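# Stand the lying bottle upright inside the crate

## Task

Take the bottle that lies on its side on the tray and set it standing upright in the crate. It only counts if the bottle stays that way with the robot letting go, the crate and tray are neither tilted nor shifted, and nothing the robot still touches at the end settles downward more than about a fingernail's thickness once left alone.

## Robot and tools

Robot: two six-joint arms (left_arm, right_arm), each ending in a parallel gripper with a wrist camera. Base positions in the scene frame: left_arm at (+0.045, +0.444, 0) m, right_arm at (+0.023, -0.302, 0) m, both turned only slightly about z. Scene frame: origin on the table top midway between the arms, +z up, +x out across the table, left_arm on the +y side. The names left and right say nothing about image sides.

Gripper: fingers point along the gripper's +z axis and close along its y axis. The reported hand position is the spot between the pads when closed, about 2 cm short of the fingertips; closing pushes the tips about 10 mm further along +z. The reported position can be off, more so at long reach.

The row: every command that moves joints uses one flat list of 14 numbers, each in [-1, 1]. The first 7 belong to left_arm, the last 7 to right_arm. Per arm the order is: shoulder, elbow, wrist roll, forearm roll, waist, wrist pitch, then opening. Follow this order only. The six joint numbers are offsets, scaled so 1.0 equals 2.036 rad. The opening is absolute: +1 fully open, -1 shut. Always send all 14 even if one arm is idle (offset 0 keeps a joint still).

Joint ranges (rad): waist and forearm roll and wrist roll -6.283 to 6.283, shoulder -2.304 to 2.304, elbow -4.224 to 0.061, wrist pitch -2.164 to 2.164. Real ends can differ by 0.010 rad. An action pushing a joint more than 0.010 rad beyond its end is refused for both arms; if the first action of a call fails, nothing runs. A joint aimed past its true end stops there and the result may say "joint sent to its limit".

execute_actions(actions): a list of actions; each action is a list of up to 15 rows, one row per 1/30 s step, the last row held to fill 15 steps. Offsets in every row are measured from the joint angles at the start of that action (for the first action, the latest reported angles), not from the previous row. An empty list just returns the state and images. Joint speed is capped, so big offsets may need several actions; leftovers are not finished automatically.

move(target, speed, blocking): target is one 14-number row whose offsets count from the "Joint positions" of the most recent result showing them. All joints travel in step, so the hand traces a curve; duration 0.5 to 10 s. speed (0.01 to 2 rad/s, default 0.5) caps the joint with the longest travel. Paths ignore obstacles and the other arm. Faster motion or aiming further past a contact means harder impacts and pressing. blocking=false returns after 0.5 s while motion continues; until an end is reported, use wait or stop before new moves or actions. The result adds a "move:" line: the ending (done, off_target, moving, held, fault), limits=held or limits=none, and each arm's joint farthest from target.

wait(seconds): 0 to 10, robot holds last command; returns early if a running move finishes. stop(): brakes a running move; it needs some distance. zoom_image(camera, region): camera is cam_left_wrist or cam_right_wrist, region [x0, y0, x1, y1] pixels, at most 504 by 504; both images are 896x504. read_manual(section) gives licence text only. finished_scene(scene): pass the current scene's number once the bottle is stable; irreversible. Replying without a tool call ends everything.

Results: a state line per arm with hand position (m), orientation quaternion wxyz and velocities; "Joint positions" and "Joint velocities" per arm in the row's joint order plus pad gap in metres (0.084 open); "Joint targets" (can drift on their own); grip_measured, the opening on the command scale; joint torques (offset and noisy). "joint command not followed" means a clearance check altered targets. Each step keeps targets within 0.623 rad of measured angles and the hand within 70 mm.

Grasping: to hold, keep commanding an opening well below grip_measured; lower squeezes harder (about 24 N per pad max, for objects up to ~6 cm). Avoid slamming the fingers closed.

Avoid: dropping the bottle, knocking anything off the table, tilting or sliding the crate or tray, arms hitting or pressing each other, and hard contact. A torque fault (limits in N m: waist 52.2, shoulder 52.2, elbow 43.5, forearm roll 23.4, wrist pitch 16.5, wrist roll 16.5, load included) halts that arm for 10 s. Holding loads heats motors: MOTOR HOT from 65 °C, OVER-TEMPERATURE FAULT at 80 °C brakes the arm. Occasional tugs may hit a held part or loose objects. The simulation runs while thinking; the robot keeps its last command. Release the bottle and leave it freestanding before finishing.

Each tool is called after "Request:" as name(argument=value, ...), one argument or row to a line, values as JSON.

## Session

Request:
execute_actions(
  actions=[],
)

Scene clock: 0.00 s.
left_arm: end_effector_position=(+0.5670, +0.7566, +0.3658) grip_measured=+1.00 end_effector_quat_wxyz=(+0.550, +0.397, +0.600, -0.423) end_effector_velocity=(-0.000, -0.000, -0.001) end_effector_angular_velocity=(+0.000, +0.001, -0.000) | right_arm: end_effector_position=(+0.5256, -0.0379, +0.3397) grip_measured=+1.00 end_effector_quat_wxyz=(+0.325, +0.358, +0.860, -0.162) end_effector_velocity=(-0.000, +0.000, +0.000) end_effector_angular_velocity=(+0.000, -0.000, -0.001)
Joint names: [shoulder, elbow, wrist roll, forearm roll, waist, wrist pitch]
Joint positions: left_arm=[-0.919 -1.627 -0.692 -1.107  0.836 -1.893  0.084] | right_arm=[-0.399 -1.164 -0.993 -0.894  0.762 -1.046  0.084]
Joint velocities: left_arm=[-0.     0.001  0.     0.001  0.     0.001 -0.   ] | right_arm=[ 0.    -0.     0.     0.001  0.    -0.001 -0.   ]
Joint torques (N m, as the arm reports them, + toward a larger angle): no reading
Joint targets: left_arm=[-0.919 -1.627 -0.692 -1.107 0.836 -1.893] | right_arm=[-0.399 -1.164 -0.993 -0.894 0.762 -1.046]
camera_calibration (this result's frames):
cam_left_wrist: T_world_to_cam=[[0.941874, 0.327205, -0.0762228, -0.721343], [0.0924252, -0.0342329, 0.995131, -0.32459], [0.323003, -0.944333, -0.0624851, 0.687107], [0, 0, 0, 1]] pos_world=[0.487477, 0.873773, 0.310961]
cam_right_wrist: T_world_to_cam=[[0.718828, 0.693473, -0.0487953, -0.299699], [0.534651, -0.506606, 0.676386, -0.462401], [0.444335, -0.512294, -0.734929, 0.129588], [0, 0, 0, 1]] pos_world=[0.405075, 0.0399652, 0.393376]

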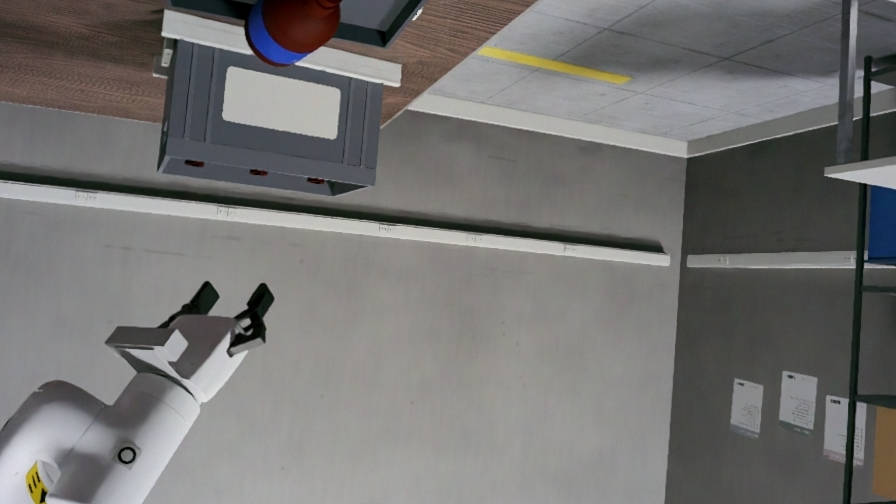

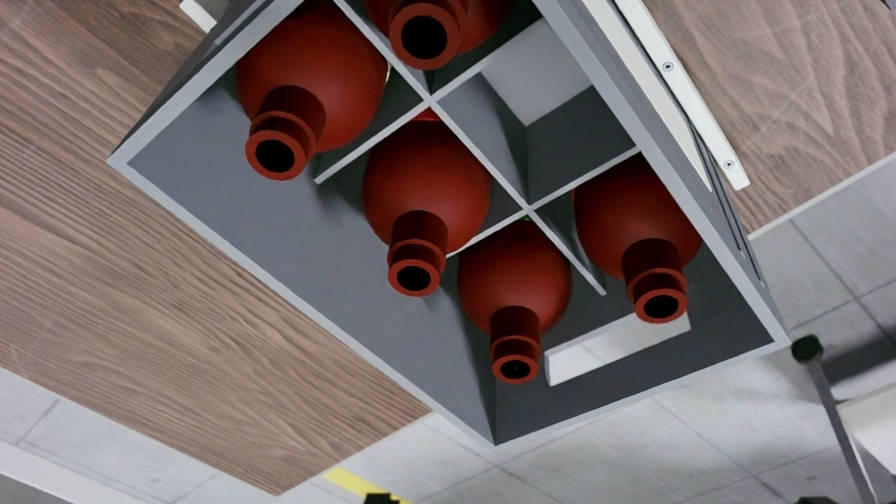

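Request:
zoom_image(
  camera="cam_left_wrist",
  region=[140, 0, 440, 200],
)

Region (140, 0, 440, 200) of cam_left_wrist's 896x504 image, scaled by 1.680, with more detail than that image has.

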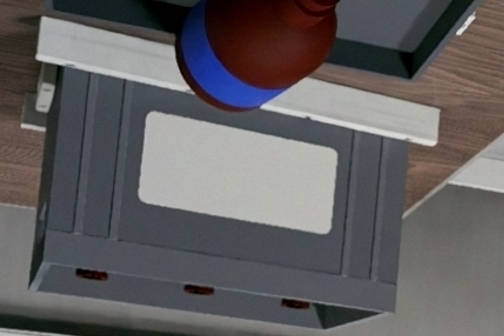

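Request:
move(
  target=[0.19416, 0.17083, -0.51213, 0.54371, -0.70368, 0.55869, 1, -0.011, -0.10236, -0.15614, 0.4391, -0.25496, 0.04666, 1],
  speed=1.0,
)

Scene clock: 31.53 s.
left_arm: end_effector_position=(+0.5553, +0.1353, +0.2498) grip_measured=+1.00 end_effector_quat_wxyz=(-0.000, +0.828, +0.561, -0.000) end_effector_velocity=(-0.001, -0.003, +0.001) end_effector_angular_velocity=(-0.001, -0.004, -0.006) | right_arm: end_effector_position=(+0.5959, -0.1501, +0.3498) grip_measured=+1.00 end_effector_quat_wxyz=(+0.000, +0.707, +0.707, -0.000) end_effector_velocity=(+0.001, -0.001, +0.001) end_effector_angular_velocity=(+0.002, -0.001, -0.003)
Joint names: [shoulder, elbow, wrist roll, forearm roll, waist, wrist pitch]
Joint positions: left_arm=[-0.524 -1.279 -1.735 -0.    -0.596 -0.756  0.084] | right_arm=[-0.421 -1.372 -1.311 -0.001  0.243 -0.951  0.084]
Joint velocities: left_arm=[ 0.002 -0.001 -0.001  0.002 -0.006  0.001 -0.   ] | right_arm=[ 0.001 -0.001 -0.001  0.002 -0.002 -0.001 -0.   ]
Joint torques (N m, as the arm reports them, + toward a larger angle): left_arm=[ 47.99 -22.89   0.1   -0.39   5.22   0.  ] | right_arm=[ 22.97 -34.46  -0.75   1.1   -4.61  -0.96]
Joint targets: left_arm=[-0.524 -1.279 -1.735 -0.000 -0.597 -0.756] | right_arm=[-0.421 -1.372 -1.311 -0.001 0.243 -0.951]
move: done; limits=none; left_arm: farthest joint: the waist, 0.001 radians from its target (1.432 radians at the start); right_arm: farthest joint: the elbow, 0.001 radians from its target (0.209 radians at the start)
camera_calibration (this result's frames):
cam_left_wrist: T_world_to_cam=[[0.930724, -0.365722, 0.000545808, -0.435098], [-0.365579, -0.930399, -0.0266468, 0.401516], [0.0102531, 0.0246013, -0.999645, 0.373655], [0, 0, 0, 1]] pos_world=[0.547911, 0.205252, 0.384459]
cam_right_wrist: T_world_to_cam=[[0.999989, 0.00462222, 0.0000702145, -0.55993], [0.00462196, -0.999984, 0.00334643, -0.0864373], [0.0000856813, -0.00334607, -0.999994, 0.482137], [0, 0, 0, 1]] pos_world=[0.560282, -0.0822345, 0.482463]

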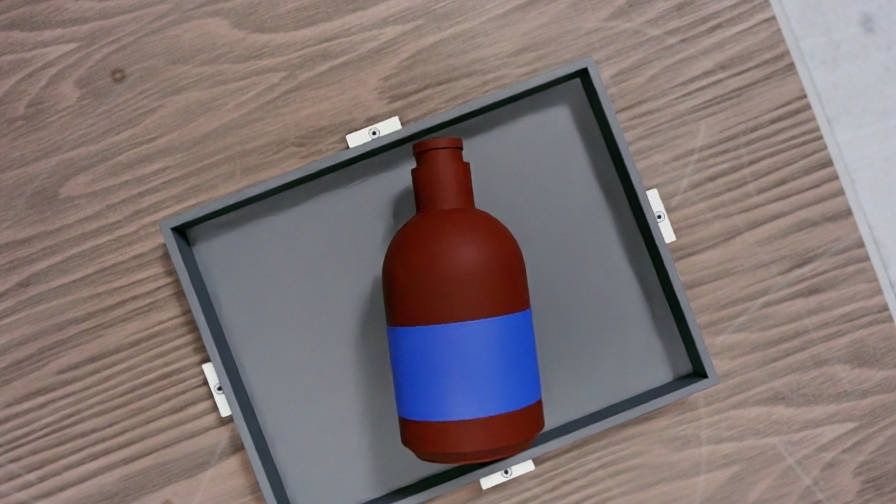

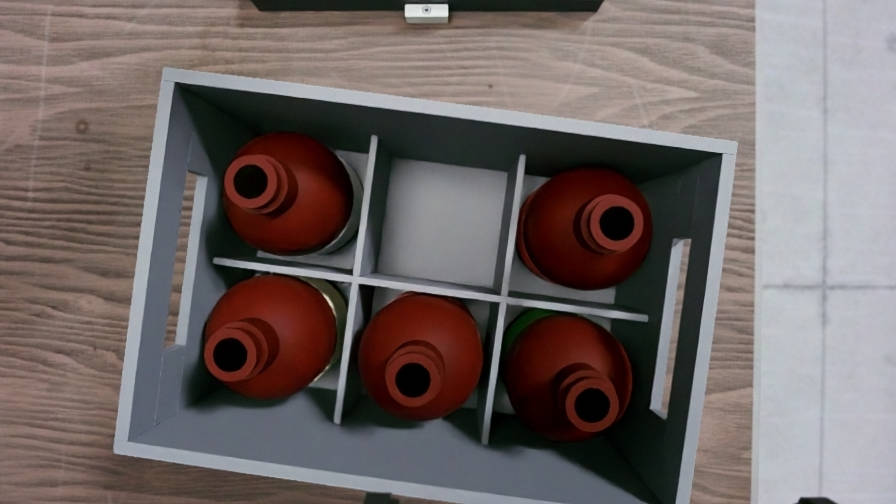

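Request:
zoom_image(
  camera="cam_left_wrist",
  region=[360, 280, 580, 490],
)

Request:
zoom_image(
  camera="cam_left_wrist",
  region=[360, 115, 580, 335],
)

Request:
zoom_image(
  camera="cam_right_wrist",
  region=[320, 80, 570, 330],
)

Region (360, 280, 580, 490) of cam_left_wrist's 896x504 image, scaled by 2.291, with more detail than that image has; it fills the top 481 rows of this view, and the rest is white.

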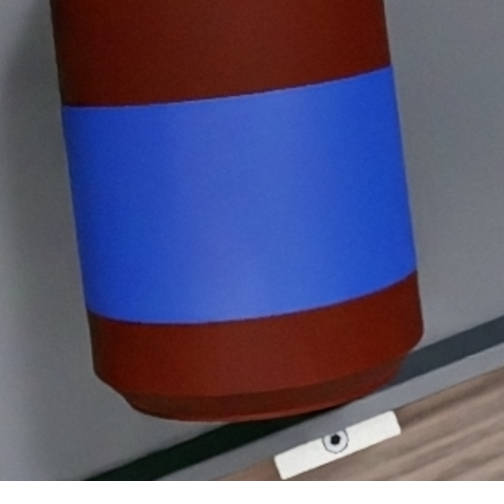

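Region (360, 115, 580, 335) of cam_left_wrist's 896x504 image, scaled by 2.291, with more detail than that image has.

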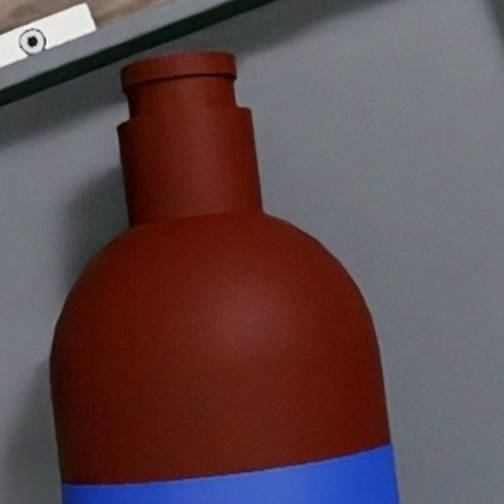

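Region (320, 80, 570, 330) of cam_right_wrist's 896x504 image, scaled by 2.016, with more detail than that image has.

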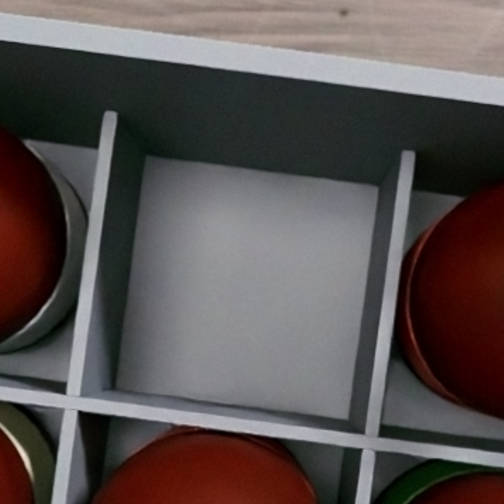

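Request:
move(
  target=[-0.07422, 0.06928, -0.03885, 0, 0.02205, 0.1435, 1, 0, 0, 0, 0, 0, 0, 1],
  speed=0.5,
)

Scene clock: 62.60 s.
left_arm: end_effector_position=(+0.5442, +0.1718, +0.1102) grip_measured=+1.00 end_effector_quat_wxyz=(+0.000, +0.792, +0.611, -0.000) end_effector_velocity=(-0.002, +0.001, -0.002) end_effector_angular_velocity=(+0.002, +0.004, +0.002) | right_arm: end_effector_position=(+0.5959, -0.1501, +0.3498) grip_measured=+1.00 end_effector_quat_wxyz=(+0.000, +0.707, +0.707, -0.000) end_effector_velocity=(-0.000, +0.000, -0.001) end_effector_angular_velocity=(+0.001, +0.001, -0.001)
Joint names: [shoulder, elbow, wrist roll, forearm roll, waist, wrist pitch]
Joint positions: left_arm=[-0.675 -1.139 -1.814 -0.    -0.551 -0.464  0.084] | right_arm=[-0.421 -1.372 -1.311 -0.001  0.243 -0.951  0.084]
Joint velocities: left_arm=[-0.003  0.002 -0.001 -0.001  0.     0.001 -0.   ] | right_arm=[-0.001  0.001  0.     0.001 -0.     0.001  0.   ]
Joint torques (N m, as the arm reports them, + toward a larger angle): left_arm=[ 50.65 -19.85   0.12  -0.57   5.56  -0.05] | right_arm=[ 23.78 -35.77  -0.21   0.15  -4.76  -0.5 ]
Joint targets: left_arm=[-0.675 -1.138 -1.814 -0.000 -0.551 -0.464] | right_arm=[-0.421 -1.372 -1.311 -0.001 0.243 -0.951]
move: done; limits=none; left_arm: farthest joint: the elbow, 0.001 radians from its target (0.141 radians at the start); right_arm: farthest joint: the waist, 0.000 radians from its target (0.000 radians at the start)
camera_calibration (this result's frames):
cam_left_wrist: T_world_to_cam=[[0.968785, -0.247899, 0.00133085, -0.452427], [-0.247778, -0.968452, -0.0265996, 0.370106], [0.0078829, 0.0254395, -0.999645, 0.23448], [0, 0, 0, 1]] pos_world=[0.52816, 0.240309, 0.244844]
cam_right_wrist: T_world_to_cam=[[0.999989, 0.00462147, 0.0000708316, -0.55993], [0.00462121, -0.999984, 0.00334601, -0.086437], [0.0000862939, -0.00334565, -0.999994, 0.482137], [0, 0, 0, 1]] pos_world=[0.560282, -0.0822348, 0.482463]

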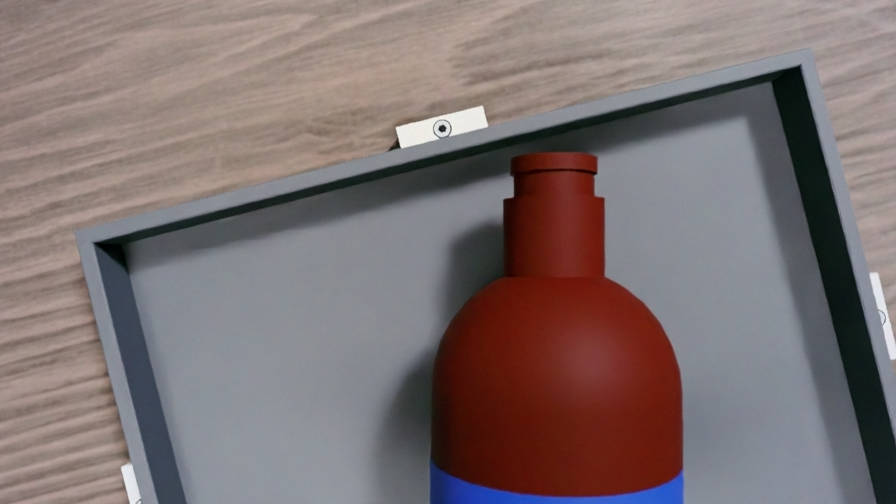

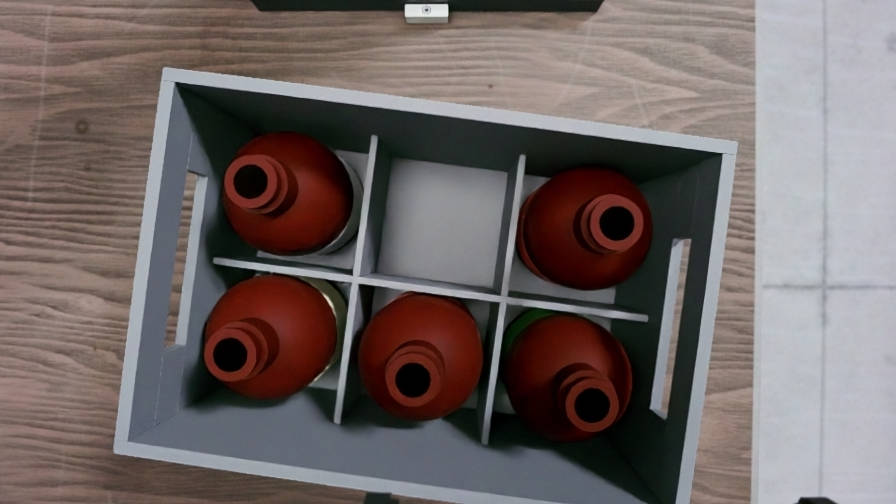

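Request:
move(
  target=[-0.06122, -0.00785, 0, 0, 0, 0.05337, 1, 0, 0, 0, 0, 0, 0, 1],
  speed=0.18,
)

Scene clock: 66.47 s.
left_arm: end_effector_position=(+0.5444, +0.1717, +0.0445) grip_measured=+1.00 end_effector_quat_wxyz=(+0.000, +0.792, +0.611, +0.000) end_effector_velocity=(-0.001, +0.000, -0.001) end_effector_angular_velocity=(+0.001, +0.001, +0.001) | right_arm: end_effector_position=(+0.5959, -0.1501, +0.3498) grip_measured=+1.00 end_effector_quat_wxyz=(+0.000, +0.707, +0.707, -0.000) end_effector_velocity=(-0.000, +0.000, +0.000) end_effector_angular_velocity=(-0.001, -0.000, +0.001)
Joint names: [shoulder, elbow, wrist roll, forearm roll, waist, wrist pitch]
Joint positions: left_arm=[-0.799 -1.155 -1.814 -0.    -0.551 -0.355  0.084] | right_arm=[-0.421 -1.372 -1.311 -0.001  0.243 -0.951  0.084]
Joint velocities: left_arm=[-0.002  0.001 -0.    -0.001 -0.     0.001  0.   ] | right_arm=[ 0.    -0.    -0.    -0.001  0.001 -0.001 -0.   ]
Joint torques (N m, as the arm reports them, + toward a larger angle): left_arm=[ 52.18 -17.59   0.08  -0.65   4.88   0.02] | right_arm=[ 26.7  -33.6   -0.17   0.92  -4.49  -0.28]
Joint targets: left_arm=[-0.799 -1.155 -1.814 -0.000 -0.551 -0.355] | right_arm=[-0.421 -1.372 -1.311 -0.001 0.243 -0.951]
move: done; limits=none; left_arm: farthest joint: the shoulder, 0.001 radians from its target (0.124 radians at the start); right_arm: farthest joint: the waist, 0.000 radians from its target (0.000 radians at the start)
camera_calibration (this result's frames):
cam_left_wrist: T_world_to_cam=[[0.968788, -0.247882, 0.0017765, -0.452568], [-0.24775, -0.968461, -0.0265352, 0.368301], [0.00829808, 0.0252669, -0.999646, 0.16854], [0, 0, 0, 1]] pos_world=[0.528291, 0.240243, 0.179058]
cam_right_wrist: T_world_to_cam=[[0.999989, 0.00462143, 0.0000708944, -0.559931], [0.00462116, -0.999984, 0.003346, -0.086437], [0.0000863566, -0.00334564, -0.999994, 0.482137], [0, 0, 0, 1]] pos_world=[0.560282, -0.0822349, 0.482463]

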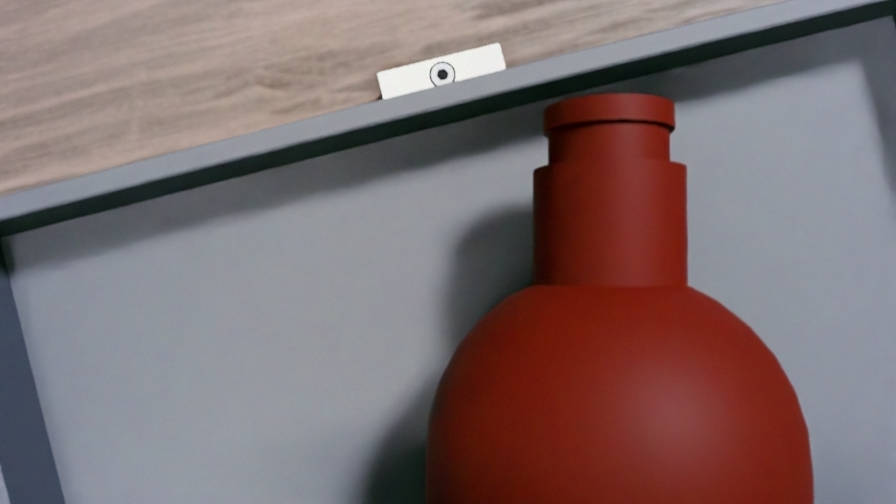

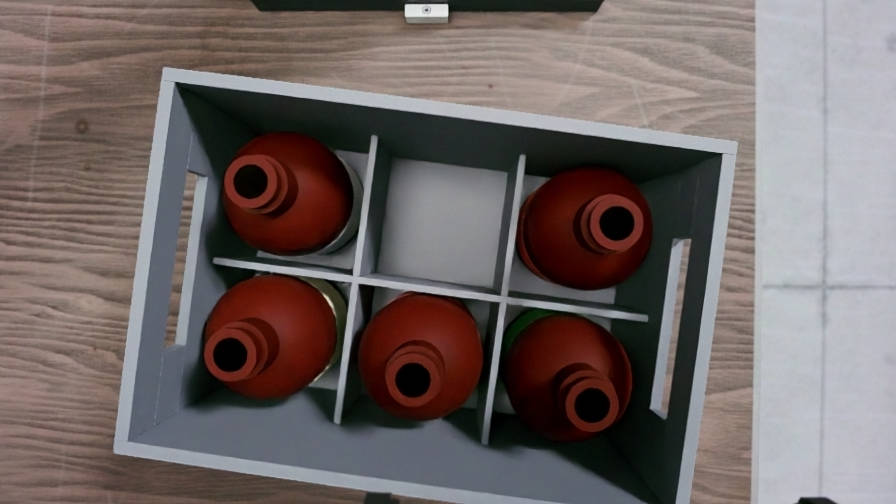

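Request:
execute_actions(
  actions=[
    [[0,0,0,0,0,0,0.95,0,0,0,0,0,0,1],[0,0,0,0,0,0,0.9,0,0,0,0,0,0,1],[0,0,0,0,0,0,0.85,0,0,0,0,0,0,1],[0,0,0,0,0,0,0.81,0,0,0,0,0,0,1],[0,0,0,0,0,0,0.77,0,0,0,0,0,0,1],[0,0,0,0,0,0,0.74,0,0,0,0,0,0,1],[0,0,0,0,0,0,0.71,0,0,0,0,0,0,1],[0,0,0,0,0,0,0.68,0,0,0,0,0,0,1],[0,0,0,0,0,0,0.64,0,0,0,0,0,0,1],[0,0,0,0,0,0,0.58,0,0,0,0,0,0,1],[0,0,0,0,0,0,0.45,0,0,0,0,0,0,1],[0,0,0,0,0,0,0.2,0,0,0,0,0,0,1],[0,0,0,0,0,0,-0.2,0,0,0,0,0,0,1],[0,0,0,0,0,0,-0.6,0,0,0,0,0,0,1],[0,0,0,0,0,0,-1,0,0,0,0,0,0,1]],
  ],
)

Scene clock: 70.33 s.
left_arm: end_effector_position=(+0.5445, +0.1717, +0.0446) grip_measured=+0.72 end_effector_quat_wxyz=(+0.000, +0.792, +0.611, +0.000) end_effector_velocity=(-0.001, +0.000, -0.000) end_effector_angular_velocity=(+0.000, +0.001, +0.000) | right_arm: end_effector_position=(+0.5959, -0.1501, +0.3498) grip_measured=+1.00 end_effector_quat_wxyz=(+0.000, +0.707, +0.707, -0.000) end_effector_velocity=(+0.001, -0.000, +0.000) end_effector_angular_velocity=(-0.000, -0.003, +0.001)
Joint names: [shoulder, elbow, wrist roll, forearm roll, waist, wrist pitch]
Joint positions: left_arm=[-0.799 -1.155 -1.814 -0.    -0.551 -0.355  0.074] | right_arm=[-0.421 -1.372 -1.311 -0.001  0.243 -0.951  0.084]
Joint velocities: left_arm=[-0.     0.001 -0.    -0.    -0.     0.     0.   ] | right_arm=[ 0.    -0.    -0.    -0.001 -0.     0.002 -0.   ]
Joint torques (N m, as the arm reports them, + toward a larger angle): left_arm=[ 50.33 -16.89   0.1   -0.44   5.81  -0.07] | right_arm=[ 26.22 -33.58  -0.18   1.37  -6.25  -0.32]
Joint targets: left_arm=[-0.799 -1.155 -1.814 -0.000 -0.551 -0.355] | right_arm=[-0.421 -1.372 -1.311 -0.001 0.243 -0.951]
camera_calibration (this result's frames):
cam_left_wrist: T_world_to_cam=[[0.968789, -0.247877, 0.00194749, -0.452657], [-0.247741, -0.968464, -0.0264921, 0.368279], [0.00845288, 0.0251828, -0.999647, 0.168546], [0, 0, 0, 1]] pos_world=[0.528342, 0.240217, 0.179124]
cam_right_wrist: T_world_to_cam=[[0.999989, 0.0046215, 0.0000709505, -0.559931], [0.00462124, -0.999984, 0.00334596, -0.086437], [0.0000864127, -0.0033456, -0.999994, 0.482137], [0, 0, 0, 1]] pos_world=[0.560282, -0.0822349, 0.482463]

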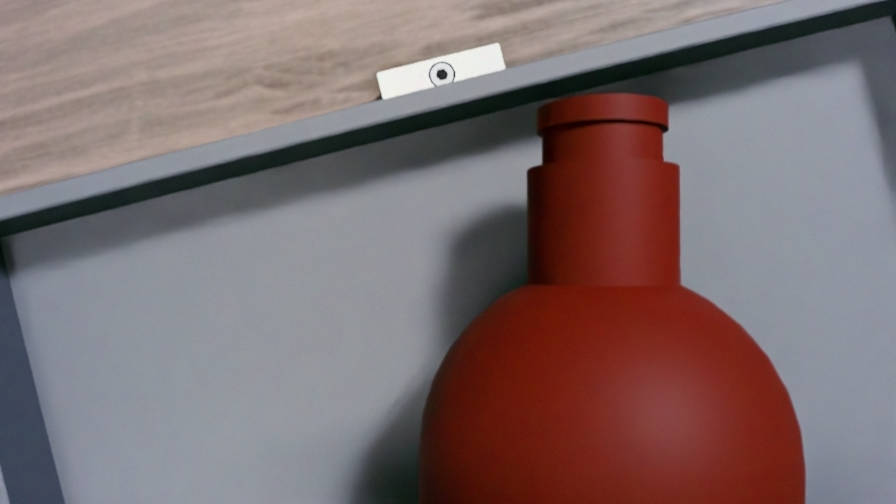

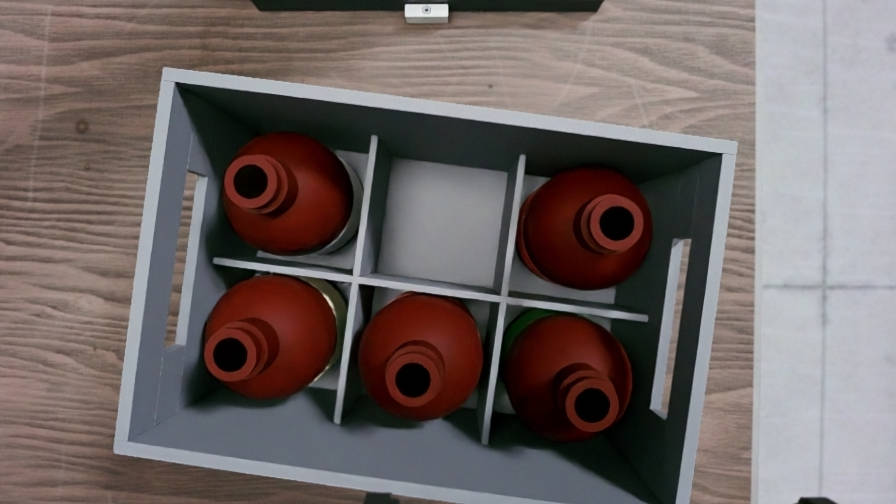

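Request:
move(
  target=[0.07922, 0.03939, 0, 0, 0, 0, -1, 0, 0, 0, 0, 0, 0, 1],
  speed=0.3,
)

Scene clock: 94.07 s.
left_arm: end_effector_position=(+0.5440, +0.1719, +0.1109) grip_measured=+0.72 end_effector_quat_wxyz=(+0.037, +0.791, +0.611, +0.016) end_effector_velocity=(+0.001, -0.001, +0.002) end_effector_angular_velocity=(-0.002, -0.005, -0.001) | right_arm: end_effector_position=(+0.5959, -0.1501, +0.3498) grip_measured=+1.00 end_effector_quat_wxyz=(+0.000, +0.707, +0.707, -0.000) end_effector_velocity=(+0.000, -0.000, +0.000) end_effector_angular_velocity=(-0.000, -0.001, +0.001)
Joint names: [shoulder, elbow, wrist roll, forearm roll, waist, wrist pitch]
Joint positions: left_arm=[-0.638 -1.075 -1.814 -0.    -0.551 -0.355  0.074] | right_arm=[-0.421 -1.372 -1.311 -0.001  0.243 -0.951  0.084]
Joint velocities: left_arm=[ 0.003 -0.001 -0.     0.001 -0.     0.001  0.   ] | right_arm=[-0.    -0.001 -0.    -0.001 -0.     0.    -0.   ]
Joint torques (N m, as the arm reports them, + toward a larger angle): left_arm=[ 50.55 -20.05   0.07  -0.56   5.58   0.26] | right_arm=[ 24.93 -34.08  -0.18   0.83  -7.64  -0.82]
Joint targets: left_arm=[-0.638 -1.075 -1.814 -0.000 -0.551 -0.355] | right_arm=[-0.421 -1.372 -1.311 -0.001 0.243 -0.951]
move: done; limits=none; left_arm: farthest joint: the waist, 0.000 radians from its target (0.000 radians at the start); right_arm: farthest joint: the waist, 0.000 radians from its target (0.000 radians at the start)
camera_calibration (this result's frames):
cam_left_wrist: T_world_to_cam=[[0.965899, -0.246303, 0.079842, -0.459612], [-0.246571, -0.969102, -0.00663257, 0.367436], [0.0790086, -0.0132803, -0.996785, 0.202828], [0, 0, 0, 1]] pos_world=[0.518513, 0.245573, 0.24131]
cam_right_wrist: T_world_to_cam=[[0.999989, 0.00462139, 0.0000707555, -0.55993], [0.00462113, -0.999984, 0.00334601, -0.086437], [0.0000862175, -0.00334565, -0.999994, 0.482137], [0, 0, 0, 1]] pos_world=[0.560282, -0.0822349, 0.482463]

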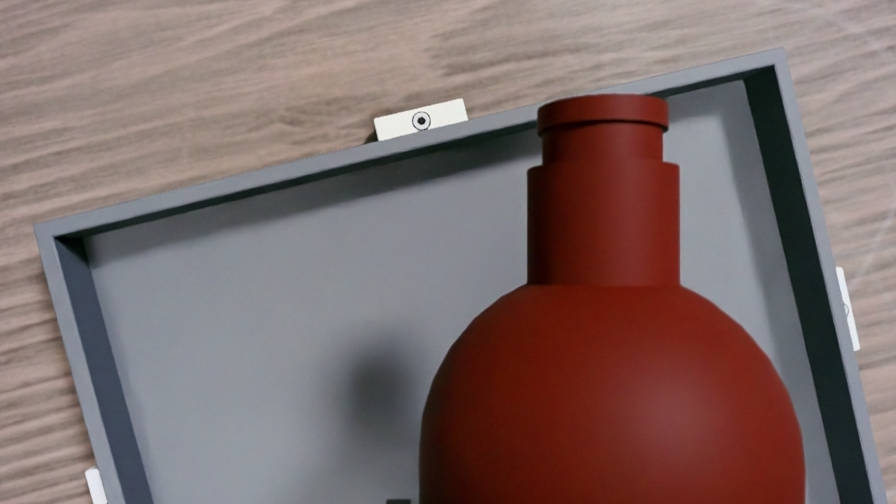

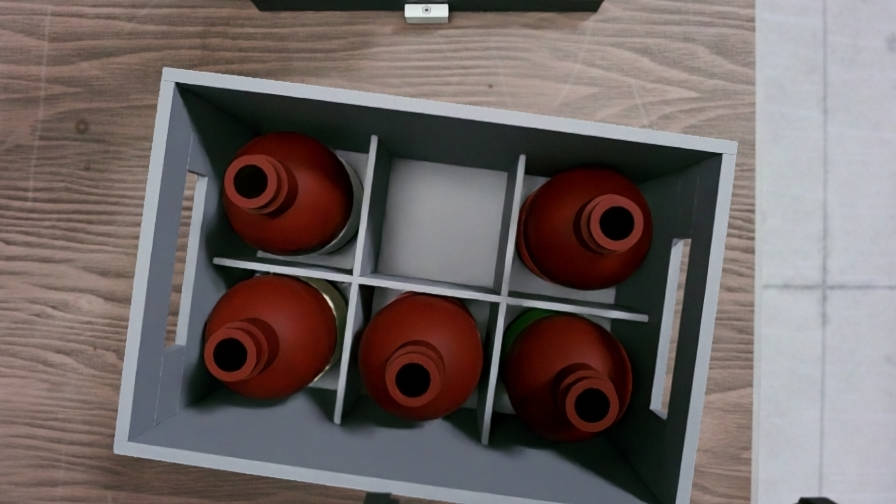

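Request:
move(
  target=[0.01459, 0.25756, 0.89121, 0, -0.06935, 0.97446, -1, -0.04444, -0.10671, -0.2584, 0.0003, 0.19879, -0.06227, 0.3],
  speed=1.1,
)

Scene clock: 98.90 s.
left_arm: end_effector_position=(+0.5203, +0.0901, +0.2500) grip_measured=+0.72 end_effector_quat_wxyz=(+0.222, +0.671, -0.222, +0.671) end_effector_velocity=(-0.001, +0.000, -0.000) end_effector_angular_velocity=(+0.001, -0.001, -0.000) | right_arm: end_effector_position=(+0.5241, +0.0904, +0.3898) grip_measured=+0.29 end_effector_quat_wxyz=(-0.000, +0.315, +0.949, -0.000) end_effector_velocity=(-0.000, +0.001, +0.000) end_effector_angular_velocity=(+0.001, +0.000, +0.001)
Joint names: [shoulder, elbow, wrist roll, forearm roll, waist, wrist pitch]
Joint positions: left_arm=[-0.608 -0.551  0.    -0.    -0.692  1.628  0.074] | right_arm=[-0.512 -1.589 -1.837 -0.     0.647 -1.078  0.056]
Joint velocities: left_arm=[-0.     0.002  0.001 -0.001 -0.001  0.002  0.   ] | right_arm=[-0.001 -0.001 -0.001  0.002  0.001  0.     0.   ]
Joint torques (N m, as the arm reports them, + toward a larger angle): left_arm=[ 39.67 -12.62   0.06  -1.22   4.87   3.18] | right_arm=[ 21.67 -33.89  -0.38   1.34  -2.24  -0.67]
Joint targets: left_arm=[-0.608 -0.550 0.001 -0.000 -0.692 1.629] | right_arm=[-0.512 -1.589 -1.837 -0.000 0.648 -1.078]
move: done; limits=none; left_arm: farthest joint: the waist, 0.000 radians from its target (0.141 radians at the start); right_arm: farthest joint: the waist, 0.000 radians from its target (0.405 radians at the start)
camera_calibration (this result's frames):
cam_left_wrist: T_world_to_cam=[[-0.597794, -0.801634, 0.00502388, 0.414378], [0.0182927, -0.019906, -0.999634, 0.308087], [0.801441, -0.597483, 0.0265637, -0.236898], [0, 0, 0, 1]] pos_world=[0.431937, 0.196769, 0.312185]
cam_right_wrist: T_world_to_cam=[[0.594096, 0.804394, -0.00021695, -0.348718], [0.804392, -0.594094, 0.0025643, -0.301345], [0.00193382, -0.00169795, -0.999997, 0.521801], [0, 0, 0, 1]] pos_world=[0.448563, 0.102365, 0.522497]

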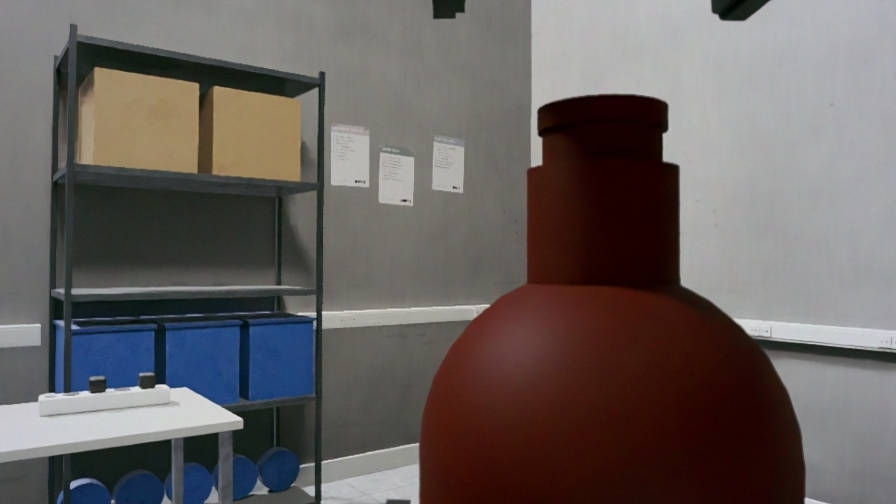

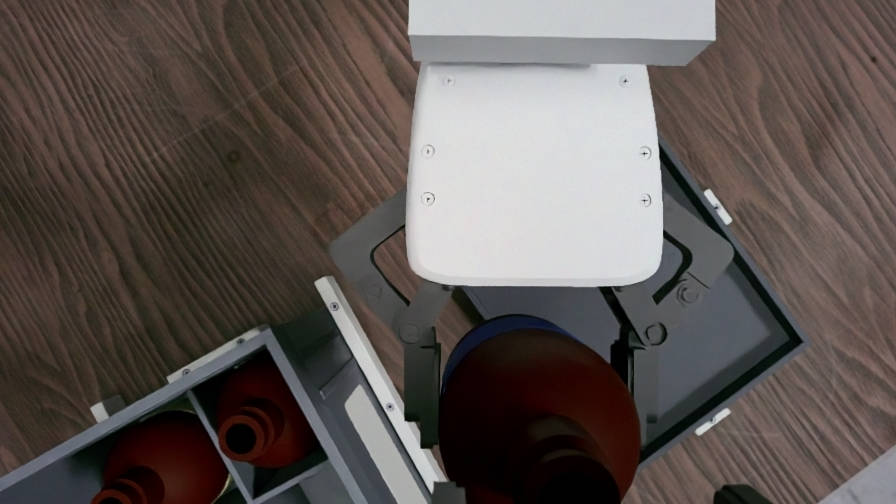

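Request:
move(
  target=[0, 0, 0, 0, 0, 0.0003, -1, -0.01308, 0.03534, 0, 0, 0, 0.04842, 0.0],
  speed=0.2,
)

Scene clock: 102.50 s.
left_arm: end_effector_position=(+0.5203, +0.0901, +0.2501) grip_measured=+0.72 end_effector_quat_wxyz=(+0.222, +0.671, -0.222, +0.671) end_effector_velocity=(+0.000, +0.000, +0.000) end_effector_angular_velocity=(-0.001, -0.000, +0.001) | right_arm: end_effector_position=(+0.5242, +0.0904, +0.3413) grip_measured=-0.01 end_effector_quat_wxyz=(+0.000, +0.314, +0.949, -0.000) end_effector_velocity=(-0.001, +0.000, -0.001) end_effector_angular_velocity=(-0.001, +0.001, +0.001)
Joint names: [shoulder, elbow, wrist roll, forearm roll, waist, wrist pitch]
Joint positions: left_arm=[-0.608 -0.551  0.    -0.    -0.692  1.629  0.074] | right_arm=[-0.538 -1.517 -1.837 -0.     0.647 -0.979  0.044]
Joint velocities: left_arm=[-0.    -0.    -0.001 -0.001  0.     0.    -0.   ] | right_arm=[0.    0.002 0.    0.    0.001 0.001 0.   ]
Joint torques (N m, as the arm reports them, + toward a larger angle): left_arm=[ 39.54 -12.58   0.1   -0.91   5.06   3.2 ] | right_arm=[ 28.06 -33.53  -0.18   0.55  -5.65  -0.9 ]
Joint targets: left_arm=[-0.608 -0.551 0.000 -0.000 -0.692 1.629] | right_arm=[-0.539 -1.517 -1.837 -0.000 0.647 -0.979]
move: done; limits=none; left_arm: farthest joint: the waist, 0.000 radians from its target (0.000 radians at the start); right_arm: farthest joint: the waist, 0.000 radians from its target (0.001 radians at the start)
camera_calibration (this result's frames):
cam_left_wrist: T_world_to_cam=[[-0.597796, -0.801632, 0.00502286, 0.414378], [0.0187815, -0.0202692, -0.999618, 0.30801], [0.801428, -0.597474, 0.0271728, -0.237048], [0, 0, 0, 1]] pos_world=[0.431906, 0.196792, 0.312252]
cam_right_wrist: T_world_to_cam=[[0.59408, 0.804406, 0.000234098, -0.348922], [0.804403, -0.594078, 0.00266538, -0.30127], [0.00228312, -0.00139514, -0.999996, 0.473099], [0, 0, 0, 1]] pos_world=[0.448549, 0.102357, 0.473982]

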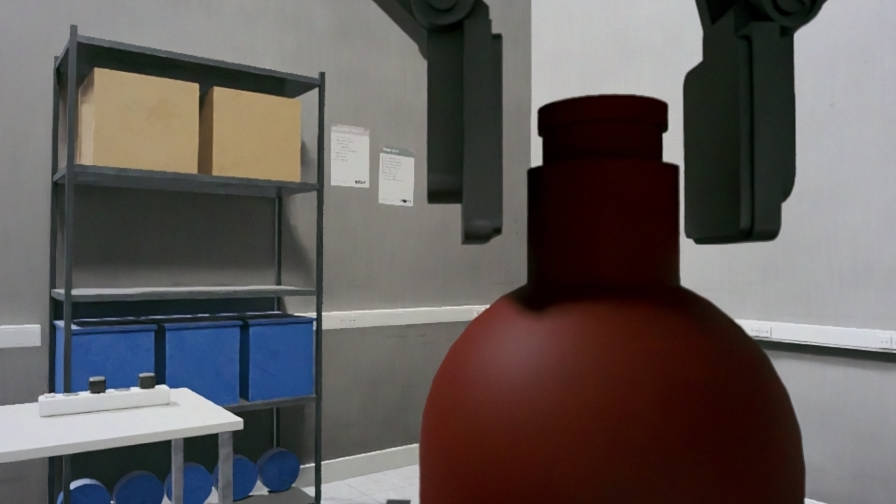

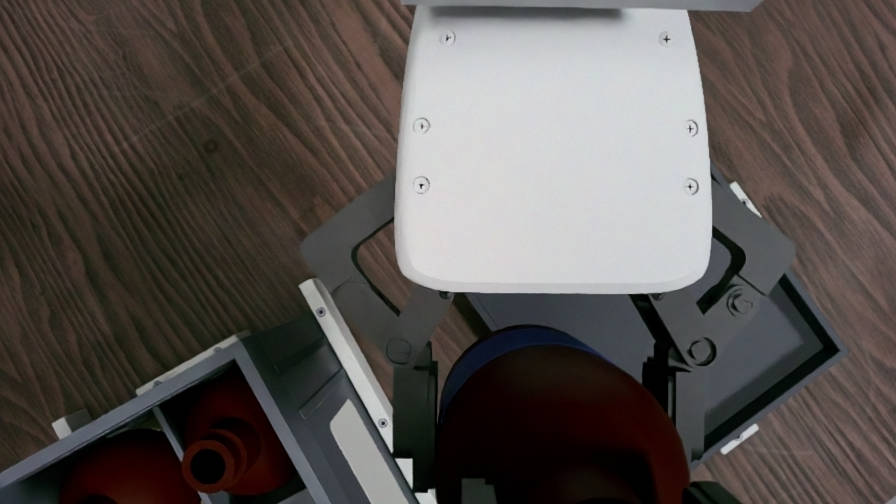

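Request:
zoom_image(
  camera="cam_left_wrist",
  region=[450, 60, 810, 300],
)

Region (450, 60, 810, 300) of cam_left_wrist's 896x504 image, scaled by 1.400, with more detail than that image has.

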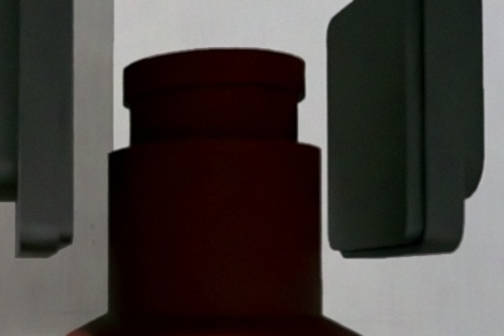

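Request:
execute_actions(
  actions=[
    [[0,0,0,0,0,0,-1,0,0,0,0,0,0,-0.05],[0,0,0,0,0,0,-1,0,0,0,0,0,0,-0.1],[0,0,0,0,0,0,-1,0,0,0,0,0,0,-0.15],[0,0,0,0,0,0,-1,0,0,0,0,0,0,-0.2],[0,0,0,0,0,0,-1,0,0,0,0,0,0,-0.24],[0,0,0,0,0,0,-1,0,0,0,0,0,0,-0.27],[0,0,0,0,0,0,-1,0,0,0,0,0,0,-0.3],[0,0,0,0,0,0,-1,0,0,0,0,0,0,-0.325],[0,0,0,0,0,0,-1,0,0,0,0,0,0,-0.35],[0,0,0,0,0,0,-1,0,0,0,0,0,0,-0.39],[0,0,0,0,0,0,-1,0,0,0,0,0,0,-0.45],[0,0,0,0,0,0,-1,0,0,0,0,0,0,-0.55],[0,0,0,0,0,0,-1,0,0,0,0,0,0,-0.7],[0,0,0,0,0,0,-1,0,0,0,0,0,0,-0.85],[0,0,0,0,0,0,-1,0,0,0,0,0,0,-1]],
  ],
)

Scene clock: 115.90 s.
left_arm: end_effector_position=(+0.5203, +0.0900, +0.2501) grip_measured=+0.72 end_effector_quat_wxyz=(+0.222, +0.671, -0.223, +0.671) end_effector_velocity=(+0.000, +0.000, +0.000) end_effector_angular_velocity=(-0.001, +0.000, +0.002) | right_arm: end_effector_position=(+0.5243, +0.0906, +0.3414) grip_measured=-0.33 end_effector_quat_wxyz=(+0.000, +0.314, +0.949, +0.000) end_effector_velocity=(-0.000, +0.000, +0.000) end_effector_angular_velocity=(-0.000, -0.001, +0.001)
Joint names: [shoulder, elbow, wrist roll, forearm roll, waist, wrist pitch]
Joint positions: left_arm=[-0.608 -0.551  0.    -0.    -0.692  1.629  0.074] | right_arm=[-0.538 -1.518 -1.837 -0.     0.648 -0.979  0.03 ]
Joint velocities: left_arm=[ 0.     0.    -0.001 -0.002  0.    -0.     0.   ] | right_arm=[ 0.001  0.001 -0.    -0.001  0.     0.     0.   ]
Joint torques (N m, as the arm reports them, + toward a larger angle): left_arm=[ 39.86 -12.49  -0.13  -1.91   7.56   3.17] | right_arm=[ 28.16 -30.67  -0.35   1.07  -3.94  -1.57]
Joint targets: left_arm=[-0.608 -0.551 0.000 -0.000 -0.692 1.629] | right_arm=[-0.538 -1.517 -1.837 -0.000 0.647 -0.979]
camera_calibration (this result's frames):
cam_left_wrist: T_world_to_cam=[[-0.598085, -0.801418, 0.0048072, 0.414419], [0.0189092, -0.0201077, -0.999619, 0.307931], [0.801209, -0.597766, 0.0271803, -0.236913], [0, 0, 0, 1]] pos_world=[0.431852, 0.196696, 0.312261]
cam_right_wrist: T_world_to_cam=[[0.594062, 0.804418, 0.00112645, -0.349466], [0.804413, -0.594063, 0.00286631, -0.301369], [0.0029749, -0.000796636, -0.999995, 0.472778], [0, 0, 0, 1]] pos_world=[0.448624, 0.102461, 0.474033]

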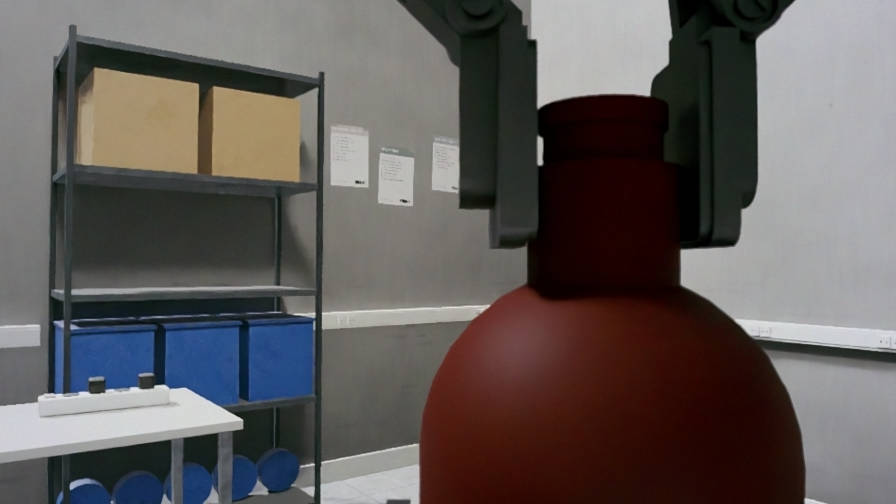

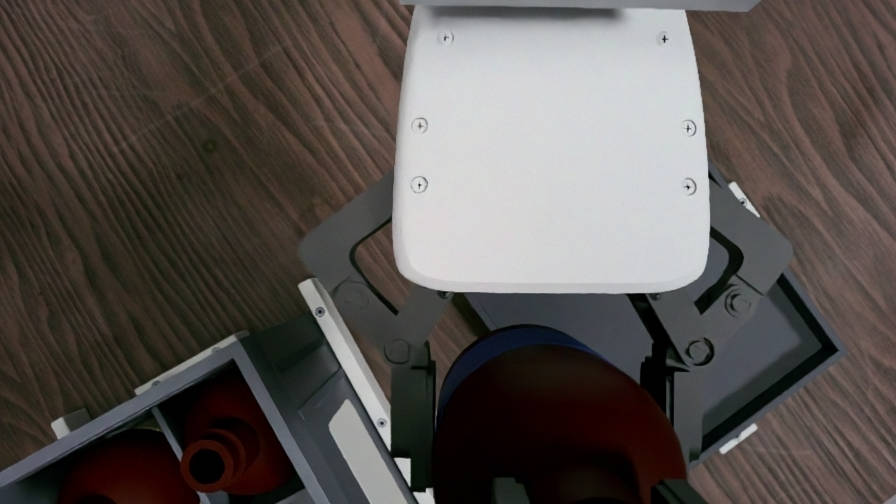

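Right gripper has the neck. Releasing the left now, since there's a small load between the arms.

Request:
execute_actions(
  actions=[
    [[0,0,0,0,0,0,0.3,0,0,0,0,0,0,-1],[0,0,0,0,0,0,0.55,0,0,0,0,0,0,-1],[0,0,0,0,0,0,0.66,0,0,0,0,0,0,-1],[0,0,0,0,0,0,0.72,0,0,0,0,0,0,-1],[0,0,0,0,0,0,0.76,0,0,0,0,0,0,-1],[0,0,0,0,0,0,0.8,0,0,0,0,0,0,-1],[0,0,0,0,0,0,0.85,0,0,0,0,0,0,-1],[0,0,0,0,0,0,0.9,0,0,0,0,0,0,-1],[0,0,0,0,0,0,0.95,0,0,0,0,0,0,-1],[0,0,0,0,0,0,1,0,0,0,0,0,0,-1]],
  ],
)

Scene clock: 120.80 s.
left_arm: end_effector_position=(+0.5204, +0.0901, +0.2503) grip_measured=+1.00 end_effector_quat_wxyz=(+0.222, +0.671, -0.222, +0.672) end_effector_velocity=(-0.001, -0.001, -0.001) end_effector_angular_velocity=(+0.004, +0.002, -0.005) | right_arm: end_effector_position=(+0.5241, +0.0903, +0.3411) grip_measured=-0.33 end_effector_quat_wxyz=(-0.000, +0.314, +0.949, -0.000) end_effector_velocity=(+0.002, +0.002, +0.002) end_effector_angular_velocity=(+0.008, -0.010, +0.000)
Joint names: [shoulder, elbow, wrist roll, forearm roll, waist, wrist pitch]
Joint positions: left_arm=[-0.608 -0.551  0.    -0.001 -0.692  1.629  0.084] | right_arm=[-0.538 -1.517 -1.837 -0.     0.647 -0.98   0.03 ]
Joint velocities: left_arm=[-0.001  0.001  0.002  0.003 -0.002 -0.003  0.   ] | right_arm=[ 0.001 -0.003  0.     0.     0.001  0.009  0.   ]
Joint torques (N m, as the arm reports them, + toward a larger angle): left_arm=[ 37.54 -11.24   0.08  -0.97   4.69   2.28] | right_arm=[ 28.19 -36.11  -0.47   1.01  -2.5   -0.49]
Joint targets: left_arm=[-0.608 -0.551 0.000 -0.000 -0.692 1.629] | right_arm=[-0.538 -1.518 -1.837 -0.000 0.648 -0.979]
camera_calibration (this result's frames):
cam_left_wrist: T_world_to_cam=[[-0.597704, -0.801701, 0.00505999, 0.414373], [0.0192135, -0.0206336, -0.999602, 0.307993], [0.801486, -0.597369, 0.0277362, -0.23729], [0, 0, 0, 1]] pos_world=[0.43194, 0.196808, 0.312355]
cam_right_wrist: T_world_to_cam=[[0.594079, 0.804407, -0.000280447, -0.348613], [0.804405, -0.594076, 0.00255515, -0.301222], [0.00188877, -0.00174355, -0.999997, 0.473202], [0, 0, 0, 1]] pos_world=[0.448514, 0.102303, 0.473872]

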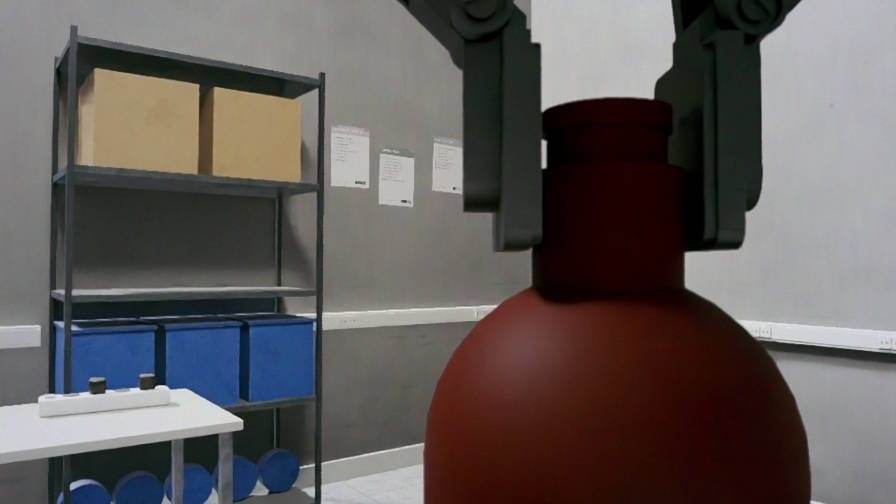

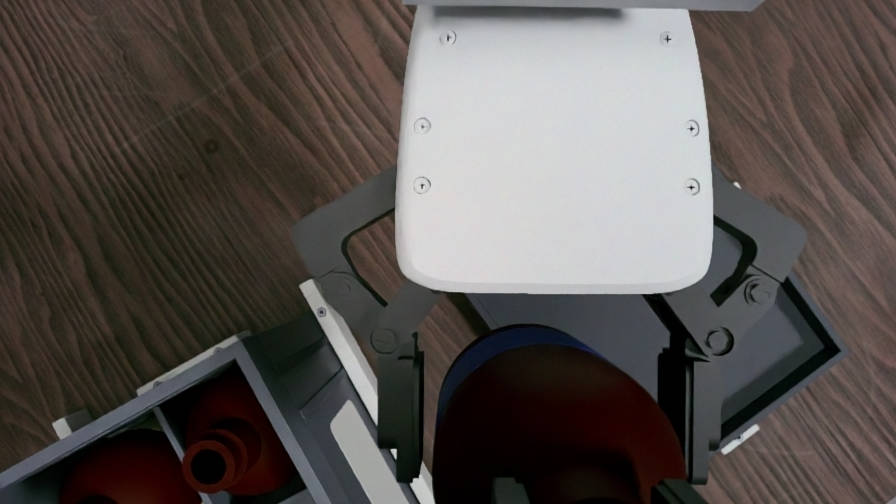

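Request:
move(
  target=[0.09823, 0.09823, 0, 0, -0.05894, -0.14735, 1, 0.06184, 0.08286, 0, 0, -0.11763, 0.02141, -1],
  speed=0.35,
)

Scene clock: 137.40 s.
left_arm: end_effector_position=(+0.4176, +0.0901, +0.2159) grip_measured=+1.00 end_effector_quat_wxyz=(+0.220, +0.747, -0.298, +0.552) end_effector_velocity=(-0.000, +0.000, -0.000) end_effector_angular_velocity=(+0.001, +0.001, -0.001) | right_arm: end_effector_position=(+0.5585, -0.0597, +0.3449) grip_measured=-0.33 end_effector_quat_wxyz=(+0.000, +0.425, +0.905, -0.000) end_effector_velocity=(+0.001, -0.001, +0.000) end_effector_angular_velocity=(+0.000, -0.001, -0.002)
Joint names: [shoulder, elbow, wrist roll, forearm roll, waist, wrist pitch]
Joint positions: left_arm=[-0.409 -0.351  0.    -0.001 -0.812  1.329  0.084] | right_arm=[-0.413 -1.349 -1.837 -0.     0.408 -0.936  0.03 ]
Joint velocities: left_arm=[ 0.001  0.001  0.     0.001  0.    -0.001 -0.   ] | right_arm=[ 0.001  0.     0.    -0.    -0.003  0.001  0.   ]
Joint torques (N m, as the arm reports them, + toward a larger angle): left_arm=[ 29.45 -11.42   0.08  -1.01   5.     2.26] | right_arm=[ 27.23 -34.    -0.57   0.73  -4.18  -0.85]
Joint targets: left_arm=[-0.408 -0.351 0.000 -0.001 -0.812 1.329] | right_arm=[-0.412 -1.349 -1.837 -0.000 0.408 -0.936]
move: done; limits=none; left_arm: farthest joint: the shoulder, 0.001 radians from its target (0.200 radians at the start); right_arm: farthest joint: the waist, 0.001 radians from its target (0.240 radians at the start)
camera_calibration (this result's frames):
cam_left_wrist: T_world_to_cam=[[-0.688149, -0.725551, 0.00513571, 0.383959], [-0.198408, 0.181363, -0.963193, 0.340442], [0.697915, -0.66384, -0.26876, -0.0406843], [0, 0, 0, 1]] pos_world=[0.360161, 0.18983, 0.315005]
cam_right_wrist: T_world_to_cam=[[0.767666, 0.64085, 0.000460237, -0.355398], [0.640846, -0.767664, 0.00271269, -0.337097], [0.00209174, -0.0017875, -0.999996, 0.476562], [0, 0, 0, 1]] pos_world=[0.487858, -0.0301685, 0.477638]

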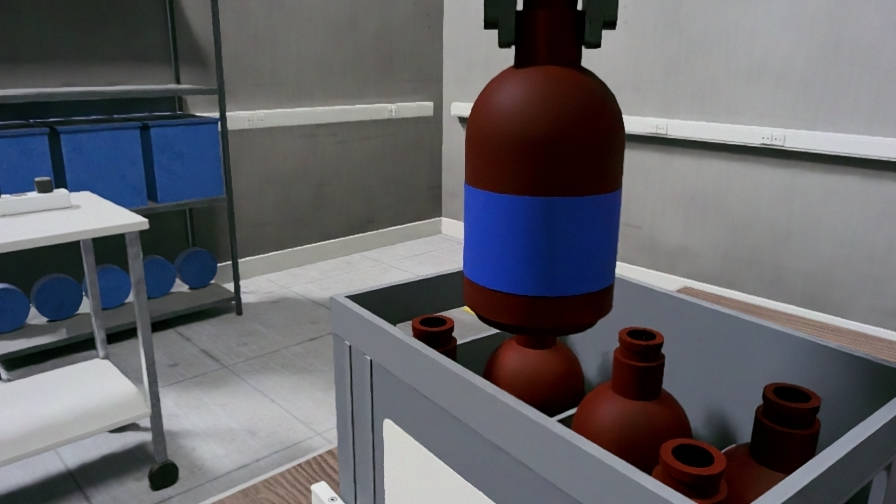

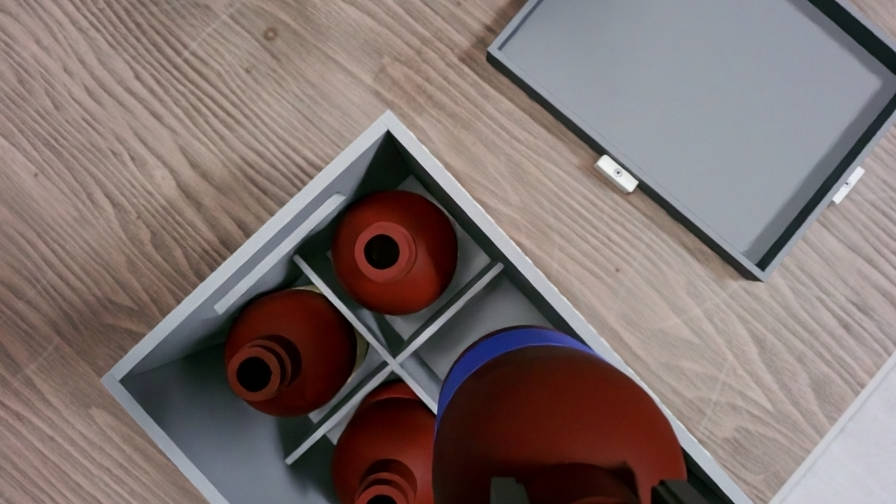

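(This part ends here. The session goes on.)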